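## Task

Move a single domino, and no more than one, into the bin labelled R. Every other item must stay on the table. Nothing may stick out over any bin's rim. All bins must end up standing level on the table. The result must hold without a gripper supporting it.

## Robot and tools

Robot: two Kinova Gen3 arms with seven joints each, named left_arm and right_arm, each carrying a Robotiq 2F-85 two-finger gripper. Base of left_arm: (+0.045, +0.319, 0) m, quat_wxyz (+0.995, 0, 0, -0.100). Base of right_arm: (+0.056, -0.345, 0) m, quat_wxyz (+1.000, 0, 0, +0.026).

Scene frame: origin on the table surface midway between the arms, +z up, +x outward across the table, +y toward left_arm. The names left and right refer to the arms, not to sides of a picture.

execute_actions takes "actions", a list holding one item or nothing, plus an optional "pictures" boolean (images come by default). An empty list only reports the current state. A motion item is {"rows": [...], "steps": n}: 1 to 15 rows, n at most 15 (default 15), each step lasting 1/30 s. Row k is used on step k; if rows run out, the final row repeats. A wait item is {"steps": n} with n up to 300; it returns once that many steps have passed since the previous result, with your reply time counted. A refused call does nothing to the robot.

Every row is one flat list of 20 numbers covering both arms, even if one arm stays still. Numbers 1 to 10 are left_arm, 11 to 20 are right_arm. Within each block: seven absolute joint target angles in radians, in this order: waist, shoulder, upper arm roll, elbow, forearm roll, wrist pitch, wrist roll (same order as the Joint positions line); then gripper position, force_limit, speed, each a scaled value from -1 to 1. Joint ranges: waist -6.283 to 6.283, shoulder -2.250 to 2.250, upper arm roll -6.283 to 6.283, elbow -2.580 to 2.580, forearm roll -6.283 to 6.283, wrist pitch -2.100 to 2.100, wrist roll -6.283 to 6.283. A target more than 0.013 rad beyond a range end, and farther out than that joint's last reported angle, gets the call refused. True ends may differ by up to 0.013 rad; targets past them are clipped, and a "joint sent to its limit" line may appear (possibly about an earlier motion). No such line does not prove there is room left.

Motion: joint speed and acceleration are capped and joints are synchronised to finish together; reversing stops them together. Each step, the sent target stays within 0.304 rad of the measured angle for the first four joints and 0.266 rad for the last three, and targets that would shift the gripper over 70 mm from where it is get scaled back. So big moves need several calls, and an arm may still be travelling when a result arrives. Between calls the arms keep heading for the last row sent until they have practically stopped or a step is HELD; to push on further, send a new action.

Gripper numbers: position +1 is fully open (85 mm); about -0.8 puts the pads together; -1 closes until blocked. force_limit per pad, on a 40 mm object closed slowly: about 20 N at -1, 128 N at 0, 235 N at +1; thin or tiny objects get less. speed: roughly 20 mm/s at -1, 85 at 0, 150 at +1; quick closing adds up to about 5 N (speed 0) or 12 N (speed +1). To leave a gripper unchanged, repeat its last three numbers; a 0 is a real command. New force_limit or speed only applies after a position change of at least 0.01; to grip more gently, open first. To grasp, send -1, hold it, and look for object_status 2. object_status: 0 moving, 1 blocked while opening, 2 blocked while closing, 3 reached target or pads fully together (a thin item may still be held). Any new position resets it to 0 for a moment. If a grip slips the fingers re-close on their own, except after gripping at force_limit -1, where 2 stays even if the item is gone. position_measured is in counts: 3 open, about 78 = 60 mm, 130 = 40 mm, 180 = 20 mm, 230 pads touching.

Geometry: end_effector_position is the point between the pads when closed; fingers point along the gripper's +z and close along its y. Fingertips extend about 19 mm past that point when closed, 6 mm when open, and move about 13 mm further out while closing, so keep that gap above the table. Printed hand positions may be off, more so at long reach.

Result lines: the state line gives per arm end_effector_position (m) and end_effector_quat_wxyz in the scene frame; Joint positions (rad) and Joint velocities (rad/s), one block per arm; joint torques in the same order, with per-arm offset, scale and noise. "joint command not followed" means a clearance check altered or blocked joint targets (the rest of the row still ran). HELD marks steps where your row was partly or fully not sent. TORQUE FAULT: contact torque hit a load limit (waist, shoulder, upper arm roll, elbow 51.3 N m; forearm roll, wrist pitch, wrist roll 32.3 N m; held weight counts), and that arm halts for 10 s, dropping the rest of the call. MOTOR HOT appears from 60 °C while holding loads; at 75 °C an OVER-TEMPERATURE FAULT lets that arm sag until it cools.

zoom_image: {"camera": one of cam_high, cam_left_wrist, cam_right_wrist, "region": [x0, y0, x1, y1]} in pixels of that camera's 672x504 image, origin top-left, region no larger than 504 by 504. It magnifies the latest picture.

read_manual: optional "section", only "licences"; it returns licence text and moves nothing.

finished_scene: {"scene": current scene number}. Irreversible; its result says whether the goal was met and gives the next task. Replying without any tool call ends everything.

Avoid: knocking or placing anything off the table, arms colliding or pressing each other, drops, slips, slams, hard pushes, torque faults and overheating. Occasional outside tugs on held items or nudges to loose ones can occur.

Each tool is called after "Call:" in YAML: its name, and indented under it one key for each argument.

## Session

Call:
execute_actions:
  actions: []

Scene clock: 0.00 s of 4800.00 s.
left_arm: end_effector_position=(+0.5412, +0.8703, +0.2989) position_measured=3 object_status=3 end_effector_quat_wxyz=(+0.370, +0.083, +0.824, +0.421) | right_arm: end_effector_position=(+0.4947, -0.1943, +0.1323) position_measured=3 object_status=3 end_effector_quat_wxyz=(-0.044, +0.104, +0.984, +0.136)
Joint positions: left_arm=[-1.039  0.587 -0.163  1.766 -0.56  -0.469  1.13 ] | right_arm=[-0.14   0.567 -0.003  1.73  -0.371  0.884  1.408]
Joint velocities: left_arm=[ 0.    -0.     0.001 -0.001  0.    -0.    -0.001] | right_arm=[ 0.     0.    -0.    -0.    -0.     0.001  0.001]
Joint torques (N m, as the joint torque sensors report them, + toward a larger angle): no reading

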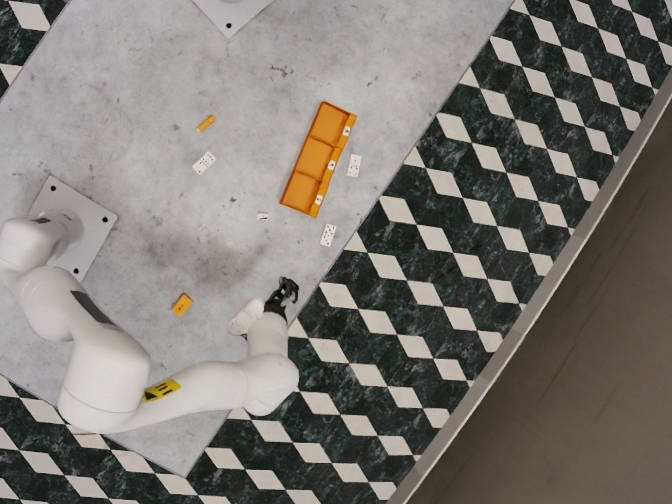

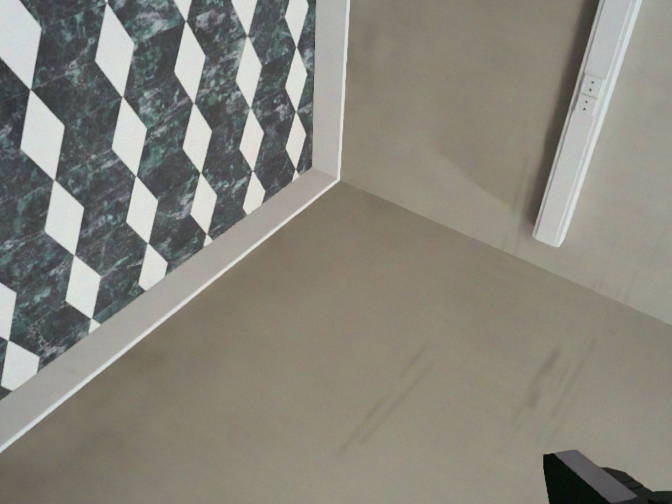

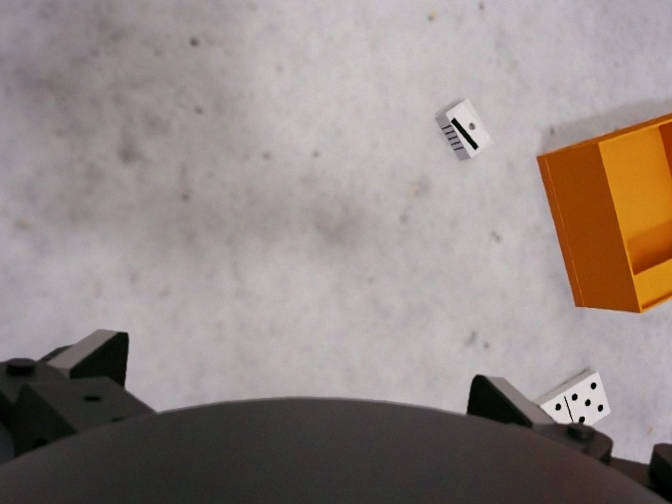

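Call:
zoom_image:
  camera: "cam_high"
  region: [260, 90, 380, 260]

Call:
zoom_image:
  camera: "cam_high"
  region: [170, 100, 250, 190]

Region (260, 90, 380, 260) of cam_high's 672x504 image, scaled by 2.965, with more detail than that image has; it fills the left 356 columns of this view, and the rest is white.

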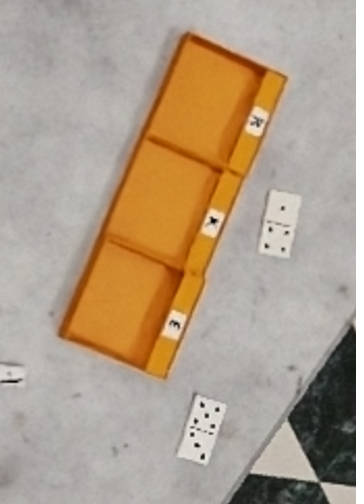

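Region (170, 100, 250, 190) of cam_high's 672x504 image, scaled by 5.600, with more detail than that image has.

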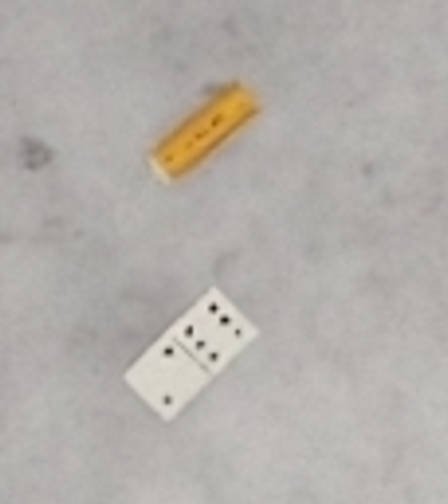

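Call:
execute_actions:
  actions:
    - {"rows":[[-1.039,0.587,-0.163,1.766,-0.56,-0.469,1.13,1,0,0,-1.0755,0.488,0,2.1488,0,0.505,1.84,0.2,-0.5,0]],"steps":15}
  pictures: false

Call:
execute_actions:
  actions:
    - {"steps":40}

Scene clock: 19.63 s of 4800.00 s.
left_arm: end_effector_position=(+0.5412, +0.8705, +0.2988) position_measured=3 object_status=3 end_effector_quat_wxyz=(+0.370, +0.084, +0.824, +0.421) | right_arm: end_effector_position=(+0.3711, -0.1428, +0.0800) position_measured=95 object_status=0 end_effector_quat_wxyz=(-0.010, -0.334, +0.942, +0.022)
Joint positions: left_arm=[-1.039  0.587 -0.163  1.766 -0.56  -0.469  1.13 ] | right_arm=[-0.546  0.504 -0.     2.053 -0.084  0.593  1.726]
Joint velocities: left_arm=[-0.    -0.001  0.001 -0.002  0.001  0.    -0.001] | right_arm=[-1.103 -0.072  0.001  0.471  0.425 -0.442  0.575]
Joint torques (N m, as the joint torque sensors report them, + toward a larger angle): left_arm=[ -0.15 -19.44  -0.5   -8.66   0.16  -2.61  -0.33] | right_arm=[  0.25 -15.22  -0.02  -5.51   0.15   0.2   -0.29]
Steps of this call (steps 1 to 90: nothing new was sent; then 16.13 s passed at rest; steps 91 to 105: all 15 steps of this action). Readings (joint positions | what the end effector reports):
91: left_arm=[-1.039 0.587 -0.163 1.766 -0.560 -0.469 1.130] | right_arm=[-0.142 0.567 -0.003 1.731 -0.371 0.884 1.408] | left_arm position_measured=3 object_status=3 | right_arm position_measured=3 object_status=0
92: left_arm=[-1.039 0.587 -0.163 1.766 -0.560 -0.469 1.130] | right_arm=[-0.149 0.565 -0.002 1.736 -0.366 0.879 1.413] | left_arm position_measured=3 object_status=3 | right_arm position_measured=4 object_status=0
94: left_arm=[-1.039 0.587 -0.163 1.766 -0.560 -0.469 1.130] | right_arm=[-0.179 0.556 -0.001 1.763 -0.343 0.855 1.436] | left_arm position_measured=3 object_status=3 | right_arm position_measured=15 object_status=0
98: left_arm=[-1.039 0.587 -0.163 1.766 -0.560 -0.469 1.130] | right_arm=[-0.298 0.530 -0.001 1.877 -0.243 0.755 1.536] | left_arm position_measured=3 object_status=3 | right_arm position_measured=43 object_status=0
105: the state above

Scene clock: 20.97 s of 4800.00 s.
left_arm: end_effector_position=(+0.5412, +0.8705, +0.2988) position_measured=3 object_status=3 end_effector_quat_wxyz=(+0.370, +0.084, +0.824, +0.421) | right_arm: end_effector_position=(+0.2283, -0.0402, +0.0700) position_measured=104 object_status=3 end_effector_quat_wxyz=(-0.000, -0.643, +0.766, -0.000)
Joint positions: left_arm=[-1.039  0.587 -0.163  1.766 -0.56  -0.469  1.13 ] | right_arm=[-1.075  0.488 -0.     2.149 -0.     0.505  1.84 ]
Joint velocities: left_arm=[-0.001  0.     0.     0.001 -0.001  0.     0.   ] | right_arm=[-0.001  0.    -0.001  0.001  0.    -0.001  0.001]
Joint torques (N m, as the joint torque sensors report them, + toward a larger angle): left_arm=[ -0.29 -19.38  -0.61  -8.62   0.21  -2.61  -0.32] | right_arm=[  0.48 -14.03   0.    -4.62   0.19   0.37  -0.43]
Steps of this call (steps 1 to 40: the robot went on to your last target). Readings (joint positions | what the end effector reports):
1: left_arm=[-1.039 0.587 -0.163 1.766 -0.560 -0.469 1.130] | right_arm=[-0.582 0.502 -0.000 2.068 -0.071 0.579 1.744] | left_arm position_measured=3 object_status=3 | right_arm position_measured=99 object_status=0
2: left_arm=[-1.039 0.587 -0.163 1.766 -0.560 -0.469 1.130] | right_arm=[-0.619 0.500 -0.000 2.080 -0.060 0.568 1.759] | left_arm position_measured=3 object_status=3 | right_arm position_measured=101 object_status=0
4: left_arm=[-1.039 0.587 -0.163 1.766 -0.560 -0.469 1.130] | right_arm=[-0.692 0.497 -0.000 2.100 -0.042 0.549 1.783] | left_arm position_measured=3 object_status=3 | right_arm position_measured=103 object_status=0
8: left_arm=[-1.039 0.587 -0.163 1.766 -0.560 -0.469 1.130] | right_arm=[-0.836 0.493 -0.000 2.124 -0.021 0.527 1.812] | left_arm position_measured=3 object_status=3 | right_arm position_measured=104 object_status=0
40: the state above

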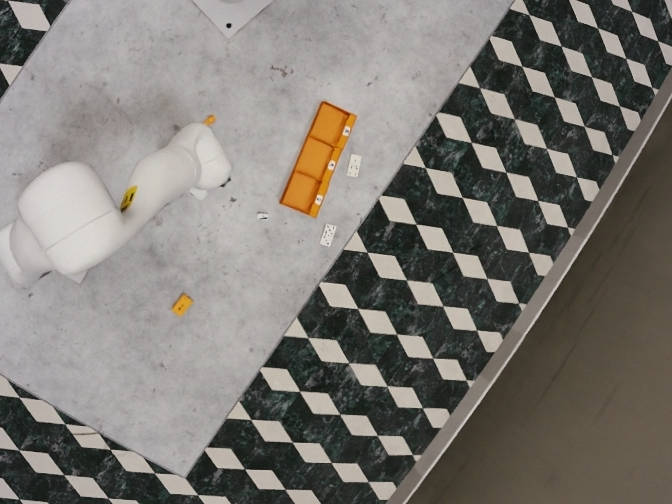

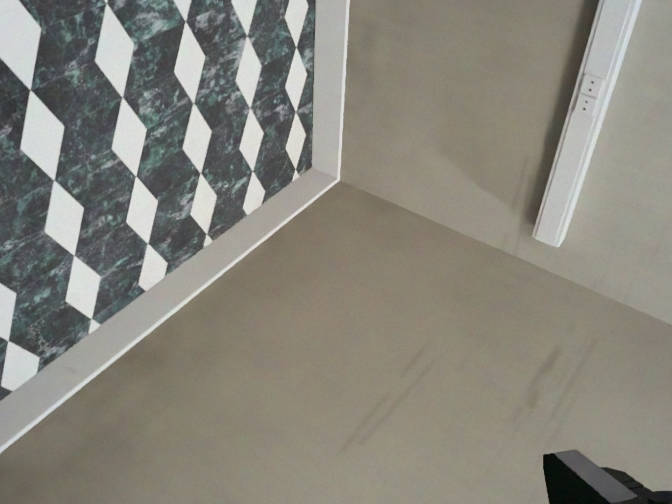

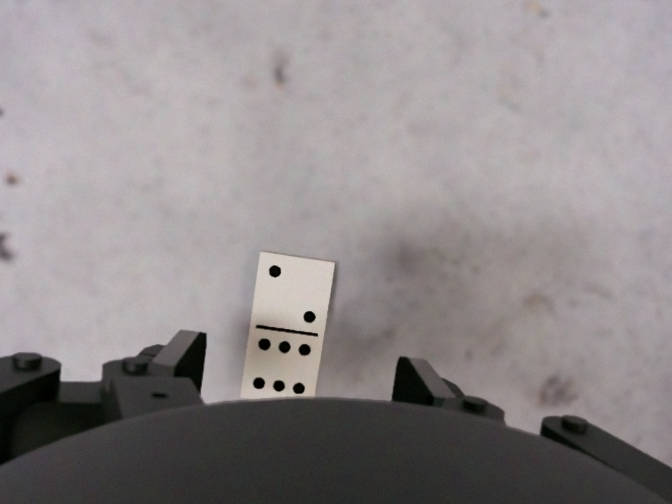

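Call:
execute_actions:
  actions:
    - {"rows":[[-1.039,0.587,-0.163,1.766,-0.56,-0.469,1.13,1,0,0,-1.063,0.501,0,2.153,0,0.488,1.852,0.2,-0.5,0],[-1.039,0.587,-0.163,1.766,-0.56,-0.469,1.13,1,0,0,-1.063,0.514,0,2.157,0,0.471,1.852,0.2,-0.5,0],[-1.039,0.587,-0.163,1.766,-0.56,-0.469,1.13,1,0,0,-1.063,0.526,0,2.161,0,0.454,1.852,0.2,-0.5,0],[-1.039,0.587,-0.163,1.766,-0.56,-0.469,1.13,1,0,0,-1.063,0.539,0,2.1654,0,0.437,1.852,0.2,-0.5,0],[-1.039,0.587,-0.163,1.766,-0.56,-0.469,1.13,1,0,0,-1.063,0.552,0,2.1695,0,0.42,1.852,0.2,-0.5,0],[-1.039,0.587,-0.163,1.766,-0.56,-0.469,1.13,1,0,0,-1.063,0.565,0,2.1736,0,0.403,1.852,0.2,-0.5,0],[-1.039,0.587,-0.163,1.766,-0.56,-0.469,1.13,1,0,0,-1.063,0.578,0,2.178,0,0.386,1.852,0.2,-0.5,0],[-1.039,0.587,-0.163,1.766,-0.56,-0.469,1.13,1,0,0,-1.063,0.5906,0,2.182,0,0.369,1.852,0.2,-0.5,0],[-1.039,0.587,-0.163,1.766,-0.56,-0.469,1.13,1,0,0,-1.063,0.6034,0,2.186,0,0.352,1.852,0.2,-0.5,0],[-1.039,0.587,-0.163,1.766,-0.56,-0.469,1.13,1,0,0,-1.063,0.6162,0,2.1902,0,0.3352,1.852,0.2,-0.5,0]],"steps":15}

Call:
execute_actions:
  actions:
    - {"rows":[[-1.039,0.587,-0.163,1.766,-0.56,-0.469,1.13,1,0,0,-1.063,0.6162,0,2.1902,0,0.3352,1.852,-1,-0.6,-0.3]],"steps":15}
  pictures: false

Call:
execute_actions:
  actions:
    - {"steps":12}

Scene clock: 40.17 s of 4800.00 s.
left_arm: end_effector_position=(+0.5412, +0.8705, +0.2988) position_measured=3 object_status=3 end_effector_quat_wxyz=(+0.370, +0.084, +0.824, +0.421) | right_arm: end_effector_position=(+0.2313, -0.0438, +0.0215) position_measured=104 object_status=3 end_effector_quat_wxyz=(+0.002, -0.643, +0.766, +0.001)
Joint positions: left_arm=[-1.039  0.587 -0.163  1.766 -0.56  -0.469  1.13 ] | right_arm=[-1.063  0.612 -0.     2.19  -0.     0.336  1.852]
Joint velocities: left_arm=[ 0.001 -0.     0.    -0.001 -0.001 -0.    -0.   ] | right_arm=[ 0.002  0.028  0.001  0.005  0.    -0.029 -0.002]
Joint torques (N m, as the joint torque sensors report them, + toward a larger angle): left_arm=[ -0.46 -19.34  -0.41  -8.46   0.25  -2.58  -0.22] | right_arm=[  0.4  -14.73   0.02  -3.14   0.21   0.43  -0.39]
Steps of this call (steps 1 to 15: the robot went on to your last target; steps 16 to 90: nothing new was sent; then 15.70 s passed at rest; steps 91 to 105: all 15 steps of this action). Readings (joint positions | what the end effector reports):
91: left_arm=[-1.039 0.587 -0.163 1.766 -0.560 -0.469 1.130] | right_arm=[-1.074 0.489 -0.000 2.149 -0.000 0.504 1.841] | left_arm position_measured=3 object_status=3 | right_arm position_measured=104 object_status=3
92: left_arm=[-1.039 0.587 -0.163 1.766 -0.560 -0.469 1.130] | right_arm=[-1.069 0.496 -0.001 2.150 -0.000 0.498 1.844] | left_arm position_measured=3 object_status=3 | right_arm position_measured=104 object_status=3
94: left_arm=[-1.039 0.587 -0.163 1.766 -0.560 -0.469 1.130] | right_arm=[-1.065 0.514 0.000 2.156 0.000 0.475 1.850] | left_arm position_measured=3 object_status=3 | right_arm position_measured=104 object_status=3
98: left_arm=[-1.039 0.587 -0.163 1.766 -0.560 -0.469 1.130] | right_arm=[-1.064 0.558 0.000 2.171 0.000 0.414 1.852] | left_arm position_measured=3 object_status=3 | right_arm position_measured=104 object_status=3
105: the state above

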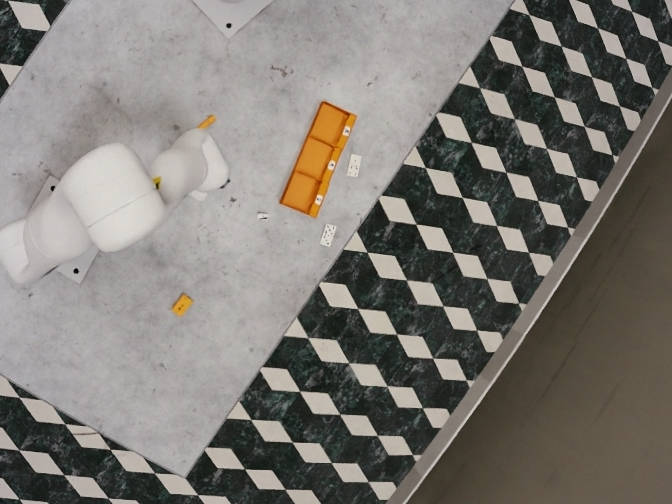

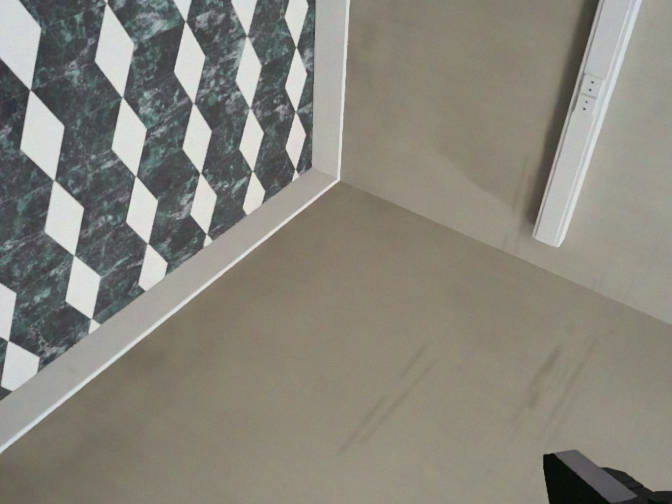

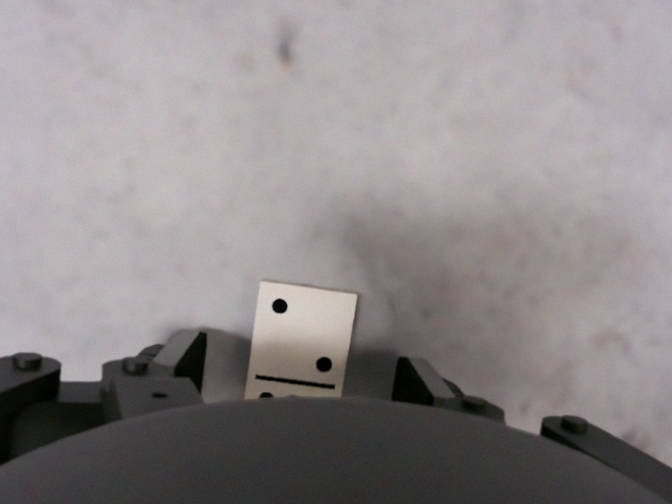

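Scene clock: 40.67 s of 4800.00 s.
left_arm: end_effector_position=(+0.5412, +0.8705, +0.2988) position_measured=3 object_status=3 end_effector_quat_wxyz=(+0.370, +0.084, +0.824, +0.421) | right_arm: end_effector_position=(+0.2309, -0.0447, +0.0202) position_measured=173 object_status=0 end_effector_quat_wxyz=(+0.000, -0.643, +0.766, +0.000)
Joint positions: left_arm=[-1.039  0.587 -0.163  1.766 -0.56  -0.469  1.13 ] | right_arm=[-1.063  0.616  0.     2.19  -0.     0.336  1.852]
Joint velocities: left_arm=[ 0.001 -0.001 -0.001 -0.003  0.001 -0.    -0.   ] | right_arm=[-0.     0.001 -0.001  0.001  0.    -0.003  0.   ]
Joint torques (N m, as the joint torque sensors report them, + toward a larger angle): left_arm=[ -0.37 -19.58  -0.77  -8.29   0.38  -2.7   -0.29] | right_arm=[  0.48 -13.97   0.13  -3.36   0.24   0.07  -0.41]
Steps of this call (steps 1 to 15: all 15 steps of this action). Readings (joint positions | what the end effector reports):
1: left_arm=[-1.039 0.587 -0.163 1.766 -0.560 -0.469 1.130] | right_arm=[-1.063 0.613 -0.000 2.190 0.000 0.336 1.852] | left_arm position_measured=3 object_status=3 | right_arm position_measured=104 object_status=0
2: left_arm=[-1.039 0.587 -0.163 1.766 -0.560 -0.469 1.130] | right_arm=[-1.063 0.614 -0.000 2.190 0.000 0.335 1.852] | left_arm position_measured=3 object_status=3 | right_arm position_measured=105 object_status=0
4: left_arm=[-1.039 0.587 -0.163 1.766 -0.560 -0.469 1.130] | right_arm=[-1.063 0.615 -0.000 2.190 0.000 0.335 1.852] | left_arm position_measured=3 object_status=3 | right_arm position_measured=113 object_status=0
8: left_arm=[-1.039 0.587 -0.163 1.766 -0.560 -0.469 1.130] | right_arm=[-1.063 0.616 -0.000 2.190 0.000 0.335 1.852] | left_arm position_measured=3 object_status=3 | right_arm position_measured=135 object_status=0
15: the state above

Scene clock: 41.07 s of 4800.00 s.
left_arm: end_effector_position=(+0.5412, +0.8705, +0.2988) position_measured=3 object_status=3 end_effector_quat_wxyz=(+0.370, +0.084, +0.824, +0.421) | right_arm: end_effector_position=(+0.2309, -0.0447, +0.0202) position_measured=173 object_status=2 end_effector_quat_wxyz=(+0.000, -0.643, +0.766, +0.000)
Joint positions: left_arm=[-1.039  0.587 -0.163  1.766 -0.56  -0.469  1.13 ] | right_arm=[-1.063  0.616  0.     2.19  -0.     0.335  1.852]
Joint velocities: left_arm=[ 0.001 -0.001  0.002 -0.001  0.    -0.     0.   ] | right_arm=[ 0.001  0.    -0.    -0.001  0.    -0.    -0.001]
Joint torques (N m, as the joint torque sensors report them, + toward a larger angle): left_arm=[ -0.18 -19.53  -0.65  -8.6    0.15  -2.61  -0.26] | right_arm=[  0.47 -14.35   0.03  -3.24   0.16   0.31  -0.43]
Steps of this call (steps 1 to 12: the robot went on to your last target). Readings (joint positions | what the end effector reports):
1: left_arm=[-1.039 0.587 -0.163 1.766 -0.560 -0.469 1.130] | right_arm=[-1.063 0.616 0.000 2.190 -0.000 0.336 1.852] | left_arm position_measured=3 object_status=3 | right_arm position_measured=173 object_status=0
2: left_arm=[-1.039 0.587 -0.163 1.766 -0.560 -0.469 1.130] | right_arm=[-1.063 0.616 0.000 2.190 -0.000 0.335 1.852] | left_arm position_measured=3 object_status=3 | right_arm position_measured=173 object_status=0
4: left_arm=[-1.039 0.587 -0.163 1.766 -0.560 -0.469 1.130] | right_arm=[-1.063 0.616 0.000 2.190 -0.000 0.335 1.852] | left_arm position_measured=3 object_status=3 | right_arm position_measured=173 object_status=0
8: left_arm=[-1.039 0.587 -0.163 1.766 -0.560 -0.469 1.130] | right_arm=[-1.063 0.616 0.000 2.190 -0.000 0.335 1.852] | left_arm position_measured=3 object_status=3 | right_arm position_measured=173 object_status=2
12: the state above

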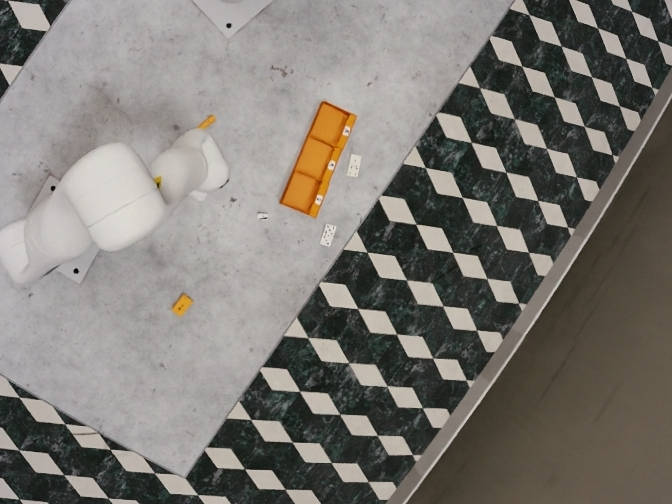

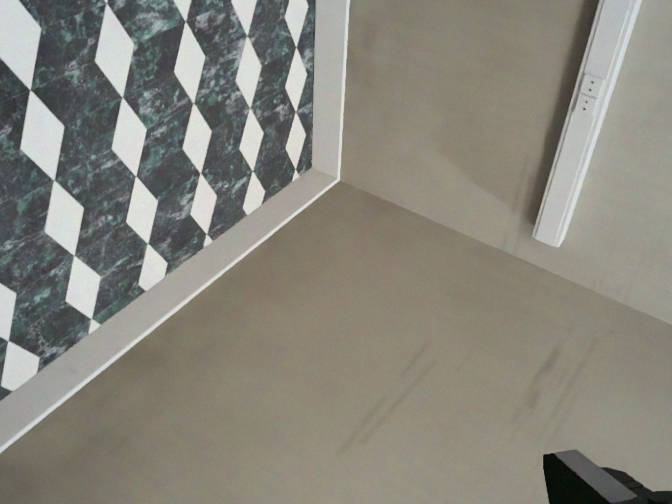

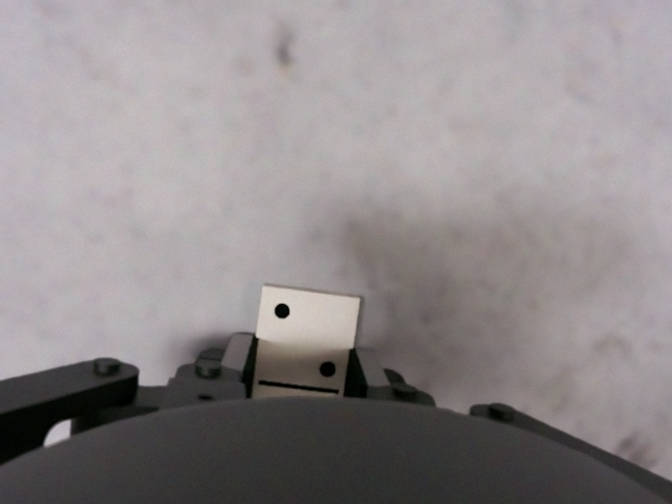

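Call:
execute_actions:
  actions:
    - {"rows":[[-1.039,0.587,-0.163,1.766,-0.56,-0.469,1.13,1,0,0,-1.063,0.373,0,2.0928,0,0.676,1.852,-1,-0.6,-0.3]],"steps":11}
  pictures: false

Call:
execute_actions:
  actions:
    - {"rows":[[-1.039,0.587,-0.163,1.766,-0.56,-0.469,1.13,1,0,0,-1.04,0.479,0,1.833,0,0.83,3.88,-1,-0.6,-0.3]],"steps":9}
  pictures: false

Call:
execute_actions:
  actions:
    - {"rows":[[-1.039,0.587,-0.163,1.766,-0.56,-0.469,1.13,1,0,0,-1.02,0.585,0,1.573,0,0.983,3.88,-1,-0.6,-0.3]],"steps":9}
  pictures: false

Call:
execute_actions:
  actions:
    - {"rows":[[-1.039,0.587,-0.163,1.766,-0.56,-0.469,1.13,1,0,0,-1.0,0.704,0,1.334,0,1.103,3.88,-1,-0.6,-0.3]],"steps":9}
  pictures: false

Call:
execute_actions:
  actions:
    - {"rows":[[-1.039,0.587,-0.163,1.766,-0.56,-0.469,1.13,1,0,0,-0.985,0.823,0,1.095,0,1.223,3.88,-1,-0.6,-0.3]],"steps":9}
  pictures: false

Call:
execute_actions:
  actions:
    - {"rows":[[-1.039,0.587,-0.163,1.766,-0.56,-0.469,1.13,1,0,0,-0.971,0.942,0,0.8567,0,1.343,3.88,-1,-0.6,-0.3]],"steps":15}
  pictures: false

Call:
execute_actions:
  actions:
    - {"steps":30}

Scene clock: 58.53 s of 4800.00 s.
left_arm: end_effector_position=(+0.5412, +0.8705, +0.2988) position_measured=3 object_status=3 end_effector_quat_wxyz=(+0.370, +0.084, +0.824, +0.421) | right_arm: end_effector_position=(+0.2343, -0.0378, +0.1053) position_measured=173 object_status=2 end_effector_quat_wxyz=(+0.004, -0.643, +0.766, +0.002)
Joint positions: left_arm=[-1.039  0.587 -0.163  1.766 -0.56  -0.469  1.13 ] | right_arm=[-1.063  0.408  0.     2.106  0.     0.619  1.852]
Joint velocities: left_arm=[-0.001  0.    -0.    -0.001 -0.     0.    -0.001] | right_arm=[ 0.003 -0.498 -0.    -0.221  0.     0.933 -0.   ]
Joint torques (N m, as the joint torque sensors report them, + toward a larger angle): left_arm=[ -0.23 -19.24  -0.56  -8.64   0.22  -2.6   -0.25] | right_arm=[  0.34 -10.16  -0.05  -4.42   0.17   0.37  -0.42]
Steps of this call (steps 1 to 15: the robot went on to your last target; steps 16 to 90: nothing new was sent; then 14.10 s passed at rest; steps 91 to 101: all 11 steps of this action). Readings (joint positions | what the end effector reports):
91: left_arm=[-1.039 0.587 -0.163 1.766 -0.560 -0.469 1.130] | right_arm=[-1.063 0.614 -0.000 2.190 -0.000 0.336 1.852] | left_arm position_measured=3 object_status=3 | right_arm position_measured=173 object_status=2
92: left_arm=[-1.039 0.587 -0.163 1.766 -0.560 -0.469 1.130] | right_arm=[-1.063 0.607 -0.000 2.188 -0.000 0.342 1.852] | left_arm position_measured=3 object_status=3 | right_arm position_measured=173 object_status=2
94: left_arm=[-1.039 0.587 -0.163 1.766 -0.560 -0.469 1.130] | right_arm=[-1.063 0.578 -0.000 2.177 -0.000 0.371 1.852] | left_arm position_measured=3 object_status=3 | right_arm position_measured=173 object_status=2
98: left_arm=[-1.039 0.587 -0.163 1.766 -0.560 -0.469 1.130] | right_arm=[-1.063 0.475 -0.000 2.134 0.000 0.503 1.852] | left_arm position_measured=3 object_status=3 | right_arm position_measured=173 object_status=2
101: the state above

Scene clock: 58.83 s of 4800.00 s.
left_arm: end_effector_position=(+0.5412, +0.8705, +0.2988) position_measured=3 object_status=3 end_effector_quat_wxyz=(+0.370, +0.084, +0.824, +0.421) | right_arm: end_effector_position=(+0.2599, -0.0003, +0.1346) position_measured=173 object_status=2 end_effector_quat_wxyz=(-0.001, +0.710, -0.705, +0.000)
Joint positions: left_arm=[-1.039  0.587 -0.163  1.766 -0.56  -0.469  1.13 ] | right_arm=[-1.048  0.431  0.001  1.92   0.001  0.789  2.049]
Joint velocities: left_arm=[-0.    -0.    -0.    -0.    -0.001  0.    -0.   ] | right_arm=[ 0.054  0.335  0.004 -0.561  0.003  0.312  1.214]
Joint torques (N m, as the joint torque sensors report them, + toward a larger angle): left_arm=[ -0.43 -19.34  -0.66  -8.3    0.12  -2.64  -0.3 ] | right_arm=[ -0.56 -20.38  -0.79  -9.85   0.07  -0.61  -0.5 ]
Steps of this call (steps 1 to 9: all 9 steps of this action). Readings (joint positions | what the end effector reports):
1: left_arm=[-1.039 0.587 -0.163 1.766 -0.560 -0.469 1.130] | right_arm=[-1.063 0.394 0.000 2.099 -0.000 0.647 1.852] | left_arm position_measured=3 object_status=3 | right_arm position_measured=173 object_status=2
2: left_arm=[-1.039 0.587 -0.163 1.766 -0.560 -0.469 1.130] | right_arm=[-1.062 0.386 -0.000 2.088 -0.000 0.673 1.856] | left_arm position_measured=3 object_status=3 | right_arm position_measured=173 object_status=2
4: left_arm=[-1.039 0.587 -0.163 1.766 -0.560 -0.469 1.130] | right_arm=[-1.060 0.384 0.000 2.050 -0.000 0.716 1.881] | left_arm position_measured=3 object_status=3 | right_arm position_measured=173 object_status=2
8: left_arm=[-1.039 0.587 -0.163 1.766 -0.560 -0.469 1.130] | right_arm=[-1.050 0.419 0.000 1.940 0.001 0.778 2.009] | left_arm position_measured=3 object_status=3 | right_arm position_measured=173 object_status=2
9: the state above

Scene clock: 59.13 s of 4800.00 s.
left_arm: end_effector_position=(+0.5412, +0.8705, +0.2988) position_measured=3 object_status=3 end_effector_quat_wxyz=(+0.370, +0.084, +0.824, +0.421) | right_arm: end_effector_position=(+0.3025, +0.0608, +0.1448) position_measured=173 object_status=2 end_effector_quat_wxyz=(+0.000, +0.815, -0.579, +0.000)
Joint positions: left_arm=[-1.039  0.587 -0.163  1.766 -0.56  -0.469  1.13 ] | right_arm=[-1.026  0.554  0.     1.653  0.     0.936  2.4  ]
Joint velocities: left_arm=[ 0.001  0.     0.001 -0.     0.001  0.001  0.   ] | right_arm=[ 0.036  0.185 -0.009 -0.681 -0.007  0.322  1.215]
Joint torques (N m, as the joint torque sensors report them, + toward a larger angle): left_arm=[ -0.44 -19.42  -0.53  -8.52   0.32  -2.58  -0.4 ] | right_arm=[  0.47 -18.18   0.14  -5.98   0.15   0.93  -0.41]
Steps of this call (steps 1 to 9: all 9 steps of this action). Readings (joint positions | what the end effector reports):
1: left_arm=[-1.039 0.587 -0.163 1.766 -0.560 -0.469 1.130] | right_arm=[-1.046 0.442 0.001 1.902 0.001 0.799 2.090] | left_arm position_measured=3 object_status=3 | right_arm position_measured=173 object_status=2
2: left_arm=[-1.039 0.587 -0.163 1.766 -0.560 -0.469 1.130] | right_arm=[-1.044 0.457 0.001 1.880 0.001 0.812 2.130] | left_arm position_measured=3 object_status=3 | right_arm position_measured=173 object_status=2
4: left_arm=[-1.039 0.587 -0.163 1.766 -0.560 -0.469 1.130] | right_arm=[-1.037 0.493 0.001 1.820 0.001 0.846 2.203] | left_arm position_measured=3 object_status=3 | right_arm position_measured=173 object_status=2
8: left_arm=[-1.039 0.587 -0.163 1.766 -0.560 -0.469 1.130] | right_arm=[-1.027 0.547 0.001 1.678 0.001 0.924 2.360] | left_arm position_measured=3 object_status=3 | right_arm position_measured=173 object_status=2
9: the state above

Scene clock: 59.43 s of 4800.00 s.
left_arm: end_effector_position=(+0.5412, +0.8705, +0.2988) position_measured=3 object_status=3 end_effector_quat_wxyz=(+0.370, +0.084, +0.824, +0.421) | right_arm: end_effector_position=(+0.3433, +0.1145, +0.1562) position_measured=173 object_status=2 end_effector_quat_wxyz=(-0.006, +0.902, -0.432, +0.001)
Joint positions: left_arm=[-1.039  0.587 -0.163  1.766 -0.56  -0.469  1.13 ] | right_arm=[-1.006  0.667  0.     1.394  0.     1.068  2.761]
Joint velocities: left_arm=[-0.001  0.001 -0.002  0.001  0.001  0.     0.   ] | right_arm=[ 0.04   0.231  0.001 -0.552 -0.     0.255  1.217]
Joint torques (N m, as the joint torque sensors report them, + toward a larger angle): left_arm=[ -0.31 -19.42  -0.56  -8.37   0.16  -2.59  -0.37] | right_arm=[  0.3  -21.08   0.12  -6.98   0.15   0.62  -0.61]
Steps of this call (steps 1 to 9: all 9 steps of this action). Readings (joint positions | what the end effector reports):
1: left_arm=[-1.039 0.587 -0.163 1.766 -0.560 -0.469 1.130] | right_arm=[-1.025 0.560 0.000 1.632 0.000 0.946 2.441] | left_arm position_measured=3 object_status=3 | right_arm position_measured=173 object_status=2
2: left_arm=[-1.039 0.587 -0.163 1.766 -0.560 -0.469 1.130] | right_arm=[-1.023 0.570 -0.000 1.608 -0.000 0.960 2.481] | left_arm position_measured=3 object_status=3 | right_arm position_measured=173 object_status=2
4: left_arm=[-1.039 0.587 -0.163 1.766 -0.560 -0.469 1.130] | right_arm=[-1.018 0.598 -0.000 1.548 -0.000 0.993 2.558] | left_arm position_measured=3 object_status=3 | right_arm position_measured=173 object_status=2
8: left_arm=[-1.039 0.587 -0.163 1.766 -0.560 -0.469 1.130] | right_arm=[-1.008 0.658 0.000 1.416 0.000 1.059 2.720] | left_arm position_measured=3 object_status=3 | right_arm position_measured=173 object_status=2
9: the state above

Scene clock: 59.73 s of 4800.00 s.
left_arm: end_effector_position=(+0.5412, +0.8705, +0.2988) position_measured=3 object_status=3 end_effector_quat_wxyz=(+0.370, +0.084, +0.824, +0.421) | right_arm: end_effector_position=(+0.3776, +0.1552, +0.1565) position_measured=173 object_status=2 end_effector_quat_wxyz=(-0.005, +0.963, -0.271, +0.002)
Joint positions: left_arm=[-1.039  0.587 -0.163  1.766 -0.56  -0.469  1.13 ] | right_arm=[-0.99   0.787  0.     1.156  0.     1.188  3.123]
Joint velocities: left_arm=[ 0.    -0.     0.    -0.    -0.001  0.     0.001] | right_arm=[ 0.029  0.226  0.001 -0.543 -0.     0.259  1.215]
Joint torques (N m, as the joint torque sensors report them, + toward a larger angle): left_arm=[ -0.26 -19.47  -0.65  -8.52   0.31  -2.6   -0.39] | right_arm=[  0.17 -23.19  -0.14  -7.93   0.25   0.46  -0.75]
Steps of this call (steps 1 to 9: all 9 steps of this action). Readings (joint positions | what the end effector reports):
1: left_arm=[-1.039 0.587 -0.163 1.766 -0.560 -0.469 1.130] | right_arm=[-1.005 0.675 0.000 1.378 0.000 1.076 2.801] | left_arm position_measured=3 object_status=3 | right_arm position_measured=173 object_status=2
2: left_arm=[-1.039 0.587 -0.163 1.766 -0.560 -0.469 1.130] | right_arm=[-1.003 0.685 -0.000 1.358 -0.000 1.087 2.842] | left_arm position_measured=3 object_status=3 | right_arm position_measured=173 object_status=2
4: left_arm=[-1.039 0.587 -0.163 1.766 -0.560 -0.469 1.130] | right_arm=[-0.999 0.716 -0.000 1.304 -0.000 1.115 2.920] | left_arm position_measured=3 object_status=3 | right_arm position_measured=173 object_status=2
8: left_arm=[-1.039 0.587 -0.163 1.766 -0.560 -0.469 1.130] | right_arm=[-0.991 0.778 0.000 1.177 0.000 1.178 3.083] | left_arm position_measured=3 object_status=3 | right_arm position_measured=173 object_status=2
9: the state above

Scene clock: 60.23 s of 4800.00 s.
left_arm: end_effector_position=(+0.5412, +0.8705, +0.2988) position_measured=3 object_status=3 end_effector_quat_wxyz=(+0.370, +0.084, +0.824, +0.421) | right_arm: end_effector_position=(+0.4129, +0.1932, +0.1523) position_measured=173 object_status=2 end_effector_quat_wxyz=(-0.002, +1.000, +0.020, +0.001)
Joint positions: left_arm=[-1.039  0.587 -0.163  1.766 -0.56  -0.469  1.13 ] | right_arm=[-0.972  0.932  0.     0.869  0.     1.336  3.729]
Joint velocities: left_arm=[ 0.     0.     0.    -0.001 -0.001 -0.     0.   ] | right_arm=[ 0.009  0.081 -0.002 -0.115 -0.     0.069  1.217]
Joint torques (N m, as the joint torque sensors report them, + toward a larger angle): left_arm=[ -0.49 -19.4   -0.45  -8.64   0.25  -2.65  -0.28] | right_arm=[  0.13 -25.87   0.31  -9.06   0.07   0.43  -0.54]
Steps of this call (steps 1 to 15: all 15 steps of this action). Readings (joint positions | what the end effector reports):
1: left_arm=[-1.039 0.587 -0.163 1.766 -0.560 -0.469 1.130] | right_arm=[-0.989 0.794 0.000 1.140 0.000 1.196 3.164] | left_arm position_measured=3 object_status=3 | right_arm position_measured=173 object_status=2
2: left_arm=[-1.039 0.587 -0.163 1.766 -0.560 -0.469 1.130] | right_arm=[-0.987 0.805 -0.000 1.120 -0.000 1.206 3.204] | left_arm position_measured=3 object_status=3 | right_arm position_measured=173 object_status=2
4: left_arm=[-1.039 0.587 -0.163 1.766 -0.560 -0.469 1.130] | right_arm=[-0.984 0.835 -0.000 1.067 -0.000 1.234 3.283] | left_arm position_measured=3 object_status=3 | right_arm position_measured=173 object_status=2
8: left_arm=[-1.039 0.587 -0.163 1.766 -0.560 -0.469 1.130] | right_arm=[-0.976 0.897 0.000 0.940 0.000 1.298 3.445] | left_arm position_measured=3 object_status=3 | right_arm position_measured=173 object_status=2
15: the state above

Scene clock: 61.23 s of 4800.00 s.
left_arm: end_effector_position=(+0.5412, +0.8705, +0.2988) position_measured=3 object_status=3 end_effector_quat_wxyz=(+0.370, +0.084, +0.824, +0.421) | right_arm: end_effector_position=(+0.4140, +0.1939, +0.1500) position_measured=173 object_status=2 end_effector_quat_wxyz=(+0.000, +0.995, +0.095, -0.000)
Joint positions: left_arm=[-1.039  0.587 -0.163  1.766 -0.56  -0.469  1.13 ] | right_arm=[-0.971  0.942 -0.     0.857  0.     1.343  3.88 ]
Joint velocities: left_arm=[-0.     0.001  0.001  0.001  0.     0.     0.   ] | right_arm=[-0.002  0.     0.002 -0.002 -0.     0.    -0.   ]
Joint torques (N m, as the joint torque sensors report them, + toward a larger angle): left_arm=[ -0.38 -19.36  -0.72  -8.47   0.22  -2.73  -0.21] | right_arm=[  0.41 -26.12   0.16  -9.38   0.21   0.28  -0.42]
Steps of this call (steps 1 to 30: the robot went on to your last target). Readings (joint positions | what the end effector reports):
1: left_arm=[-1.039 0.587 -0.163 1.766 -0.560 -0.469 1.130] | right_arm=[-0.972 0.935 0.000 0.866 0.000 1.338 3.770] | left_arm position_measured=3 object_status=3 | right_arm position_measured=173 object_status=2
2: left_arm=[-1.039 0.587 -0.163 1.766 -0.560 -0.469 1.130] | right_arm=[-0.971 0.937 0.000 0.862 0.000 1.340 3.809] | left_arm position_measured=3 object_status=3 | right_arm position_measured=173 object_status=2
4: left_arm=[-1.039 0.587 -0.163 1.766 -0.560 -0.469 1.130] | right_arm=[-0.971 0.940 0.000 0.858 0.000 1.342 3.865] | left_arm position_measured=3 object_status=3 | right_arm position_measured=173 object_status=2
8: left_arm=[-1.039 0.587 -0.163 1.766 -0.560 -0.469 1.130] | right_arm=[-0.971 0.941 -0.000 0.857 -0.000 1.343 3.880] | left_arm position_measured=3 object_status=3 | right_arm position_measured=173 object_status=2
30: the state above
All arms were judged still, so your last target was given up. Only a new action makes them travel on or press farther. Fingers that are still opening or closing keep moving.

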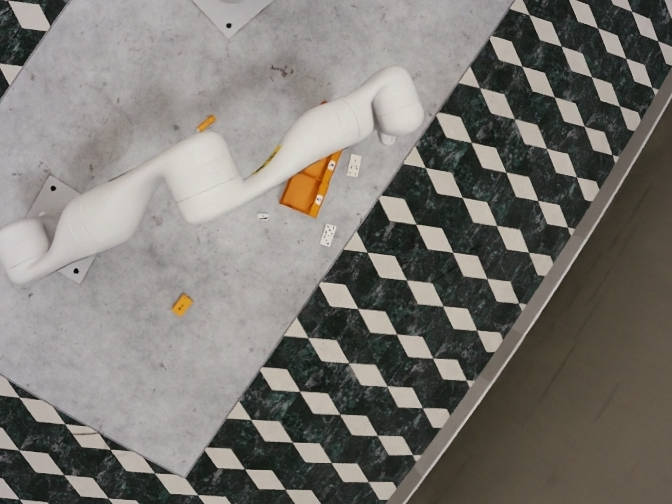

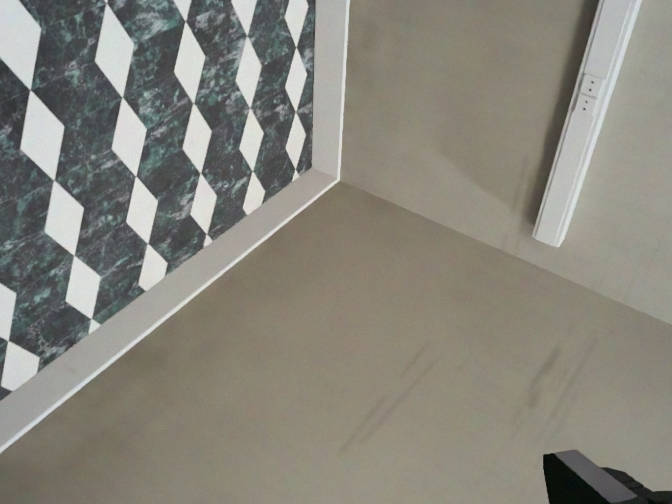

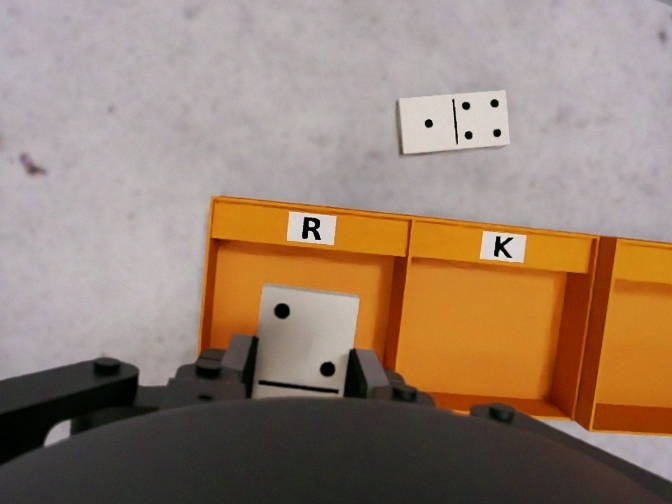

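Call:
execute_actions:
  actions:
    - {"rows":[[-1.039,0.587,-0.163,1.766,-0.56,-0.469,1.13,1,0,0,-0.971,1.0113,0,0.9922,0,1.138,3.90,-1,-0.6,-0.3]],"steps":15}
  pictures: false

Call:
execute_actions:
  actions:
    - {"steps":10}

Scene clock: 69.90 s of 4800.00 s.
left_arm: end_effector_position=(+0.5412, +0.8705, +0.2988) position_measured=3 object_status=3 end_effector_quat_wxyz=(+0.370, +0.084, +0.824, +0.421) | right_arm: end_effector_position=(+0.4117, +0.1901, +0.0650) position_measured=173 object_status=2 end_effector_quat_wxyz=(-0.000, +0.994, +0.105, +0.000)
Joint positions: left_arm=[-1.039  0.587 -0.163  1.766 -0.56  -0.469  1.13 ] | right_arm=[-0.971  1.011 -0.     0.992  0.     1.138  3.9  ]
Joint velocities: left_arm=[-0.    -0.     0.001 -0.    -0.    -0.     0.   ] | right_arm=[-0.    -0.001  0.     0.001 -0.    -0.002  0.002]
Joint torques (N m, as the joint torque sensors report them, + toward a larger angle): left_arm=[ -0.31 -19.25  -0.52  -8.58   0.21  -2.67  -0.18] | right_arm=[  0.48 -26.28   0.32  -8.74   0.2    0.42  -0.4 ]
Steps of this call (steps 1 to 90: nothing new was sent; then 5.17 s passed at rest; steps 91 to 105: all 15 steps of this action). Readings (joint positions | what the end effector reports):
91: left_arm=[-1.039 0.587 -0.163 1.766 -0.560 -0.469 1.130] | right_arm=[-0.971 0.943 0.000 0.858 0.000 1.342 3.880] | left_arm position_measured=3 object_status=3 | right_arm position_measured=173 object_status=2
92: left_arm=[-1.039 0.587 -0.163 1.766 -0.560 -0.469 1.130] | right_arm=[-0.971 0.945 0.000 0.863 0.000 1.334 3.881] | left_arm position_measured=3 object_status=3 | right_arm position_measured=173 object_status=2
94: left_arm=[-1.039 0.587 -0.163 1.766 -0.560 -0.469 1.130] | right_arm=[-0.971 0.958 0.000 0.889 0.000 1.293 3.885] | left_arm position_measured=3 object_status=3 | right_arm position_measured=173 object_status=2
98: left_arm=[-1.039 0.587 -0.163 1.766 -0.560 -0.469 1.130] | right_arm=[-0.971 1.001 -0.000 0.972 -0.000 1.168 3.897] | left_arm position_measured=3 object_status=3 | right_arm position_measured=173 object_status=2
105: the state above

Scene clock: 70.23 s of 4800.00 s.
left_arm: end_effector_position=(+0.5412, +0.8705, +0.2988) position_measured=3 object_status=3 end_effector_quat_wxyz=(+0.370, +0.084, +0.824, +0.421) | right_arm: end_effector_position=(+0.4117, +0.1901, +0.0650) position_measured=173 object_status=2 end_effector_quat_wxyz=(-0.000, +0.994, +0.105, +0.000)
Joint positions: left_arm=[-1.039  0.587 -0.163  1.766 -0.56  -0.469  1.13 ] | right_arm=[-0.971  1.011  0.     0.992  0.     1.138  3.9  ]
Joint velocities: left_arm=[ 0.    -0.    -0.001 -0.     0.001  0.    -0.001] | right_arm=[-0.001 -0.     0.001 -0.001 -0.     0.    -0.001]
Joint torques (N m, as the joint torque sensors report them, + toward a larger angle): left_arm=[ -0.58 -19.48  -0.49  -8.5    0.18  -2.68  -0.24] | right_arm=[  0.41 -26.19   0.34  -8.57   0.18   0.3   -0.45]
Steps of this call (steps 1 to 10: the robot went on to your last target). Readings (joint positions | what the end effector reports):
1: left_arm=[-1.039 0.587 -0.163 1.766 -0.560 -0.469 1.130] | right_arm=[-0.971 1.011 0.000 0.992 0.000 1.138 3.900] | left_arm position_measured=3 object_status=3 | right_arm position_measured=173 object_status=2
2: left_arm=[-1.039 0.587 -0.163 1.766 -0.560 -0.469 1.130] | right_arm=[-0.971 1.011 0.000 0.992 0.000 1.138 3.900] | left_arm position_measured=3 object_status=3 | right_arm position_measured=173 object_status=2
4: left_arm=[-1.039 0.587 -0.163 1.766 -0.560 -0.469 1.130] | right_arm=[-0.971 1.011 0.000 0.992 0.000 1.138 3.900] | left_arm position_measured=3 object_status=3 | right_arm position_measured=173 object_status=2
8: left_arm=[-1.039 0.587 -0.163 1.766 -0.560 -0.469 1.130] | right_arm=[-0.971 1.011 0.000 0.992 0.000 1.138 3.900] | left_arm position_measured=3 object_status=3 | right_arm position_measured=173 object_status=2
10: the state above

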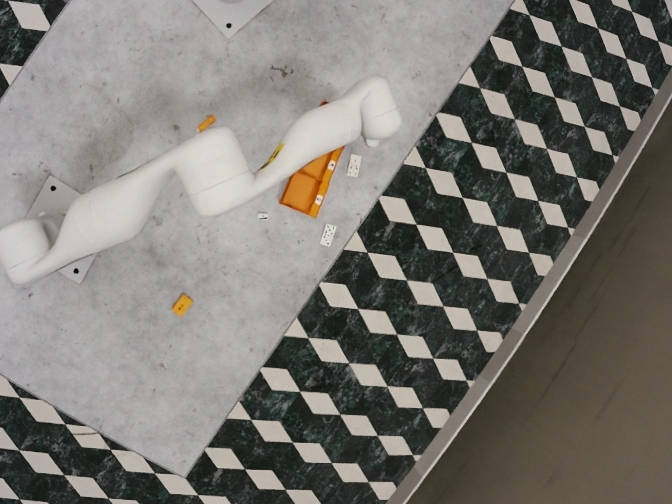

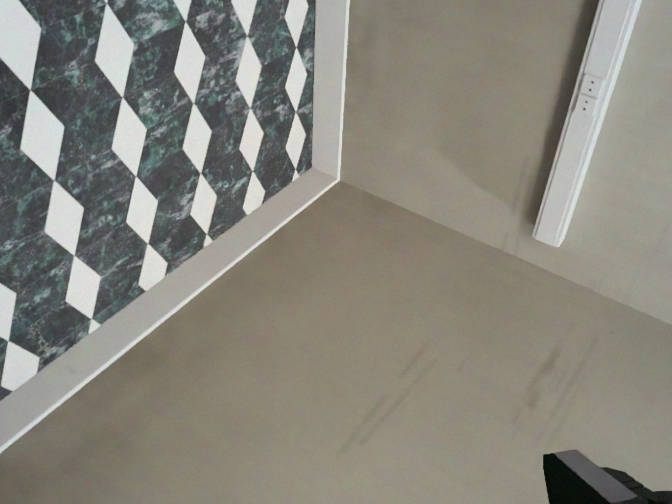

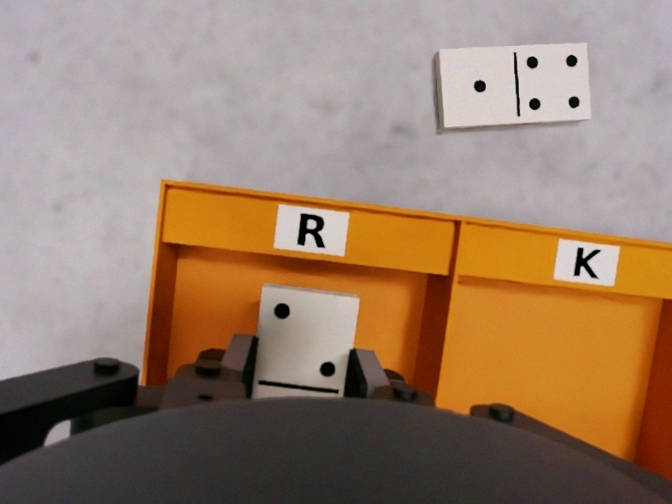

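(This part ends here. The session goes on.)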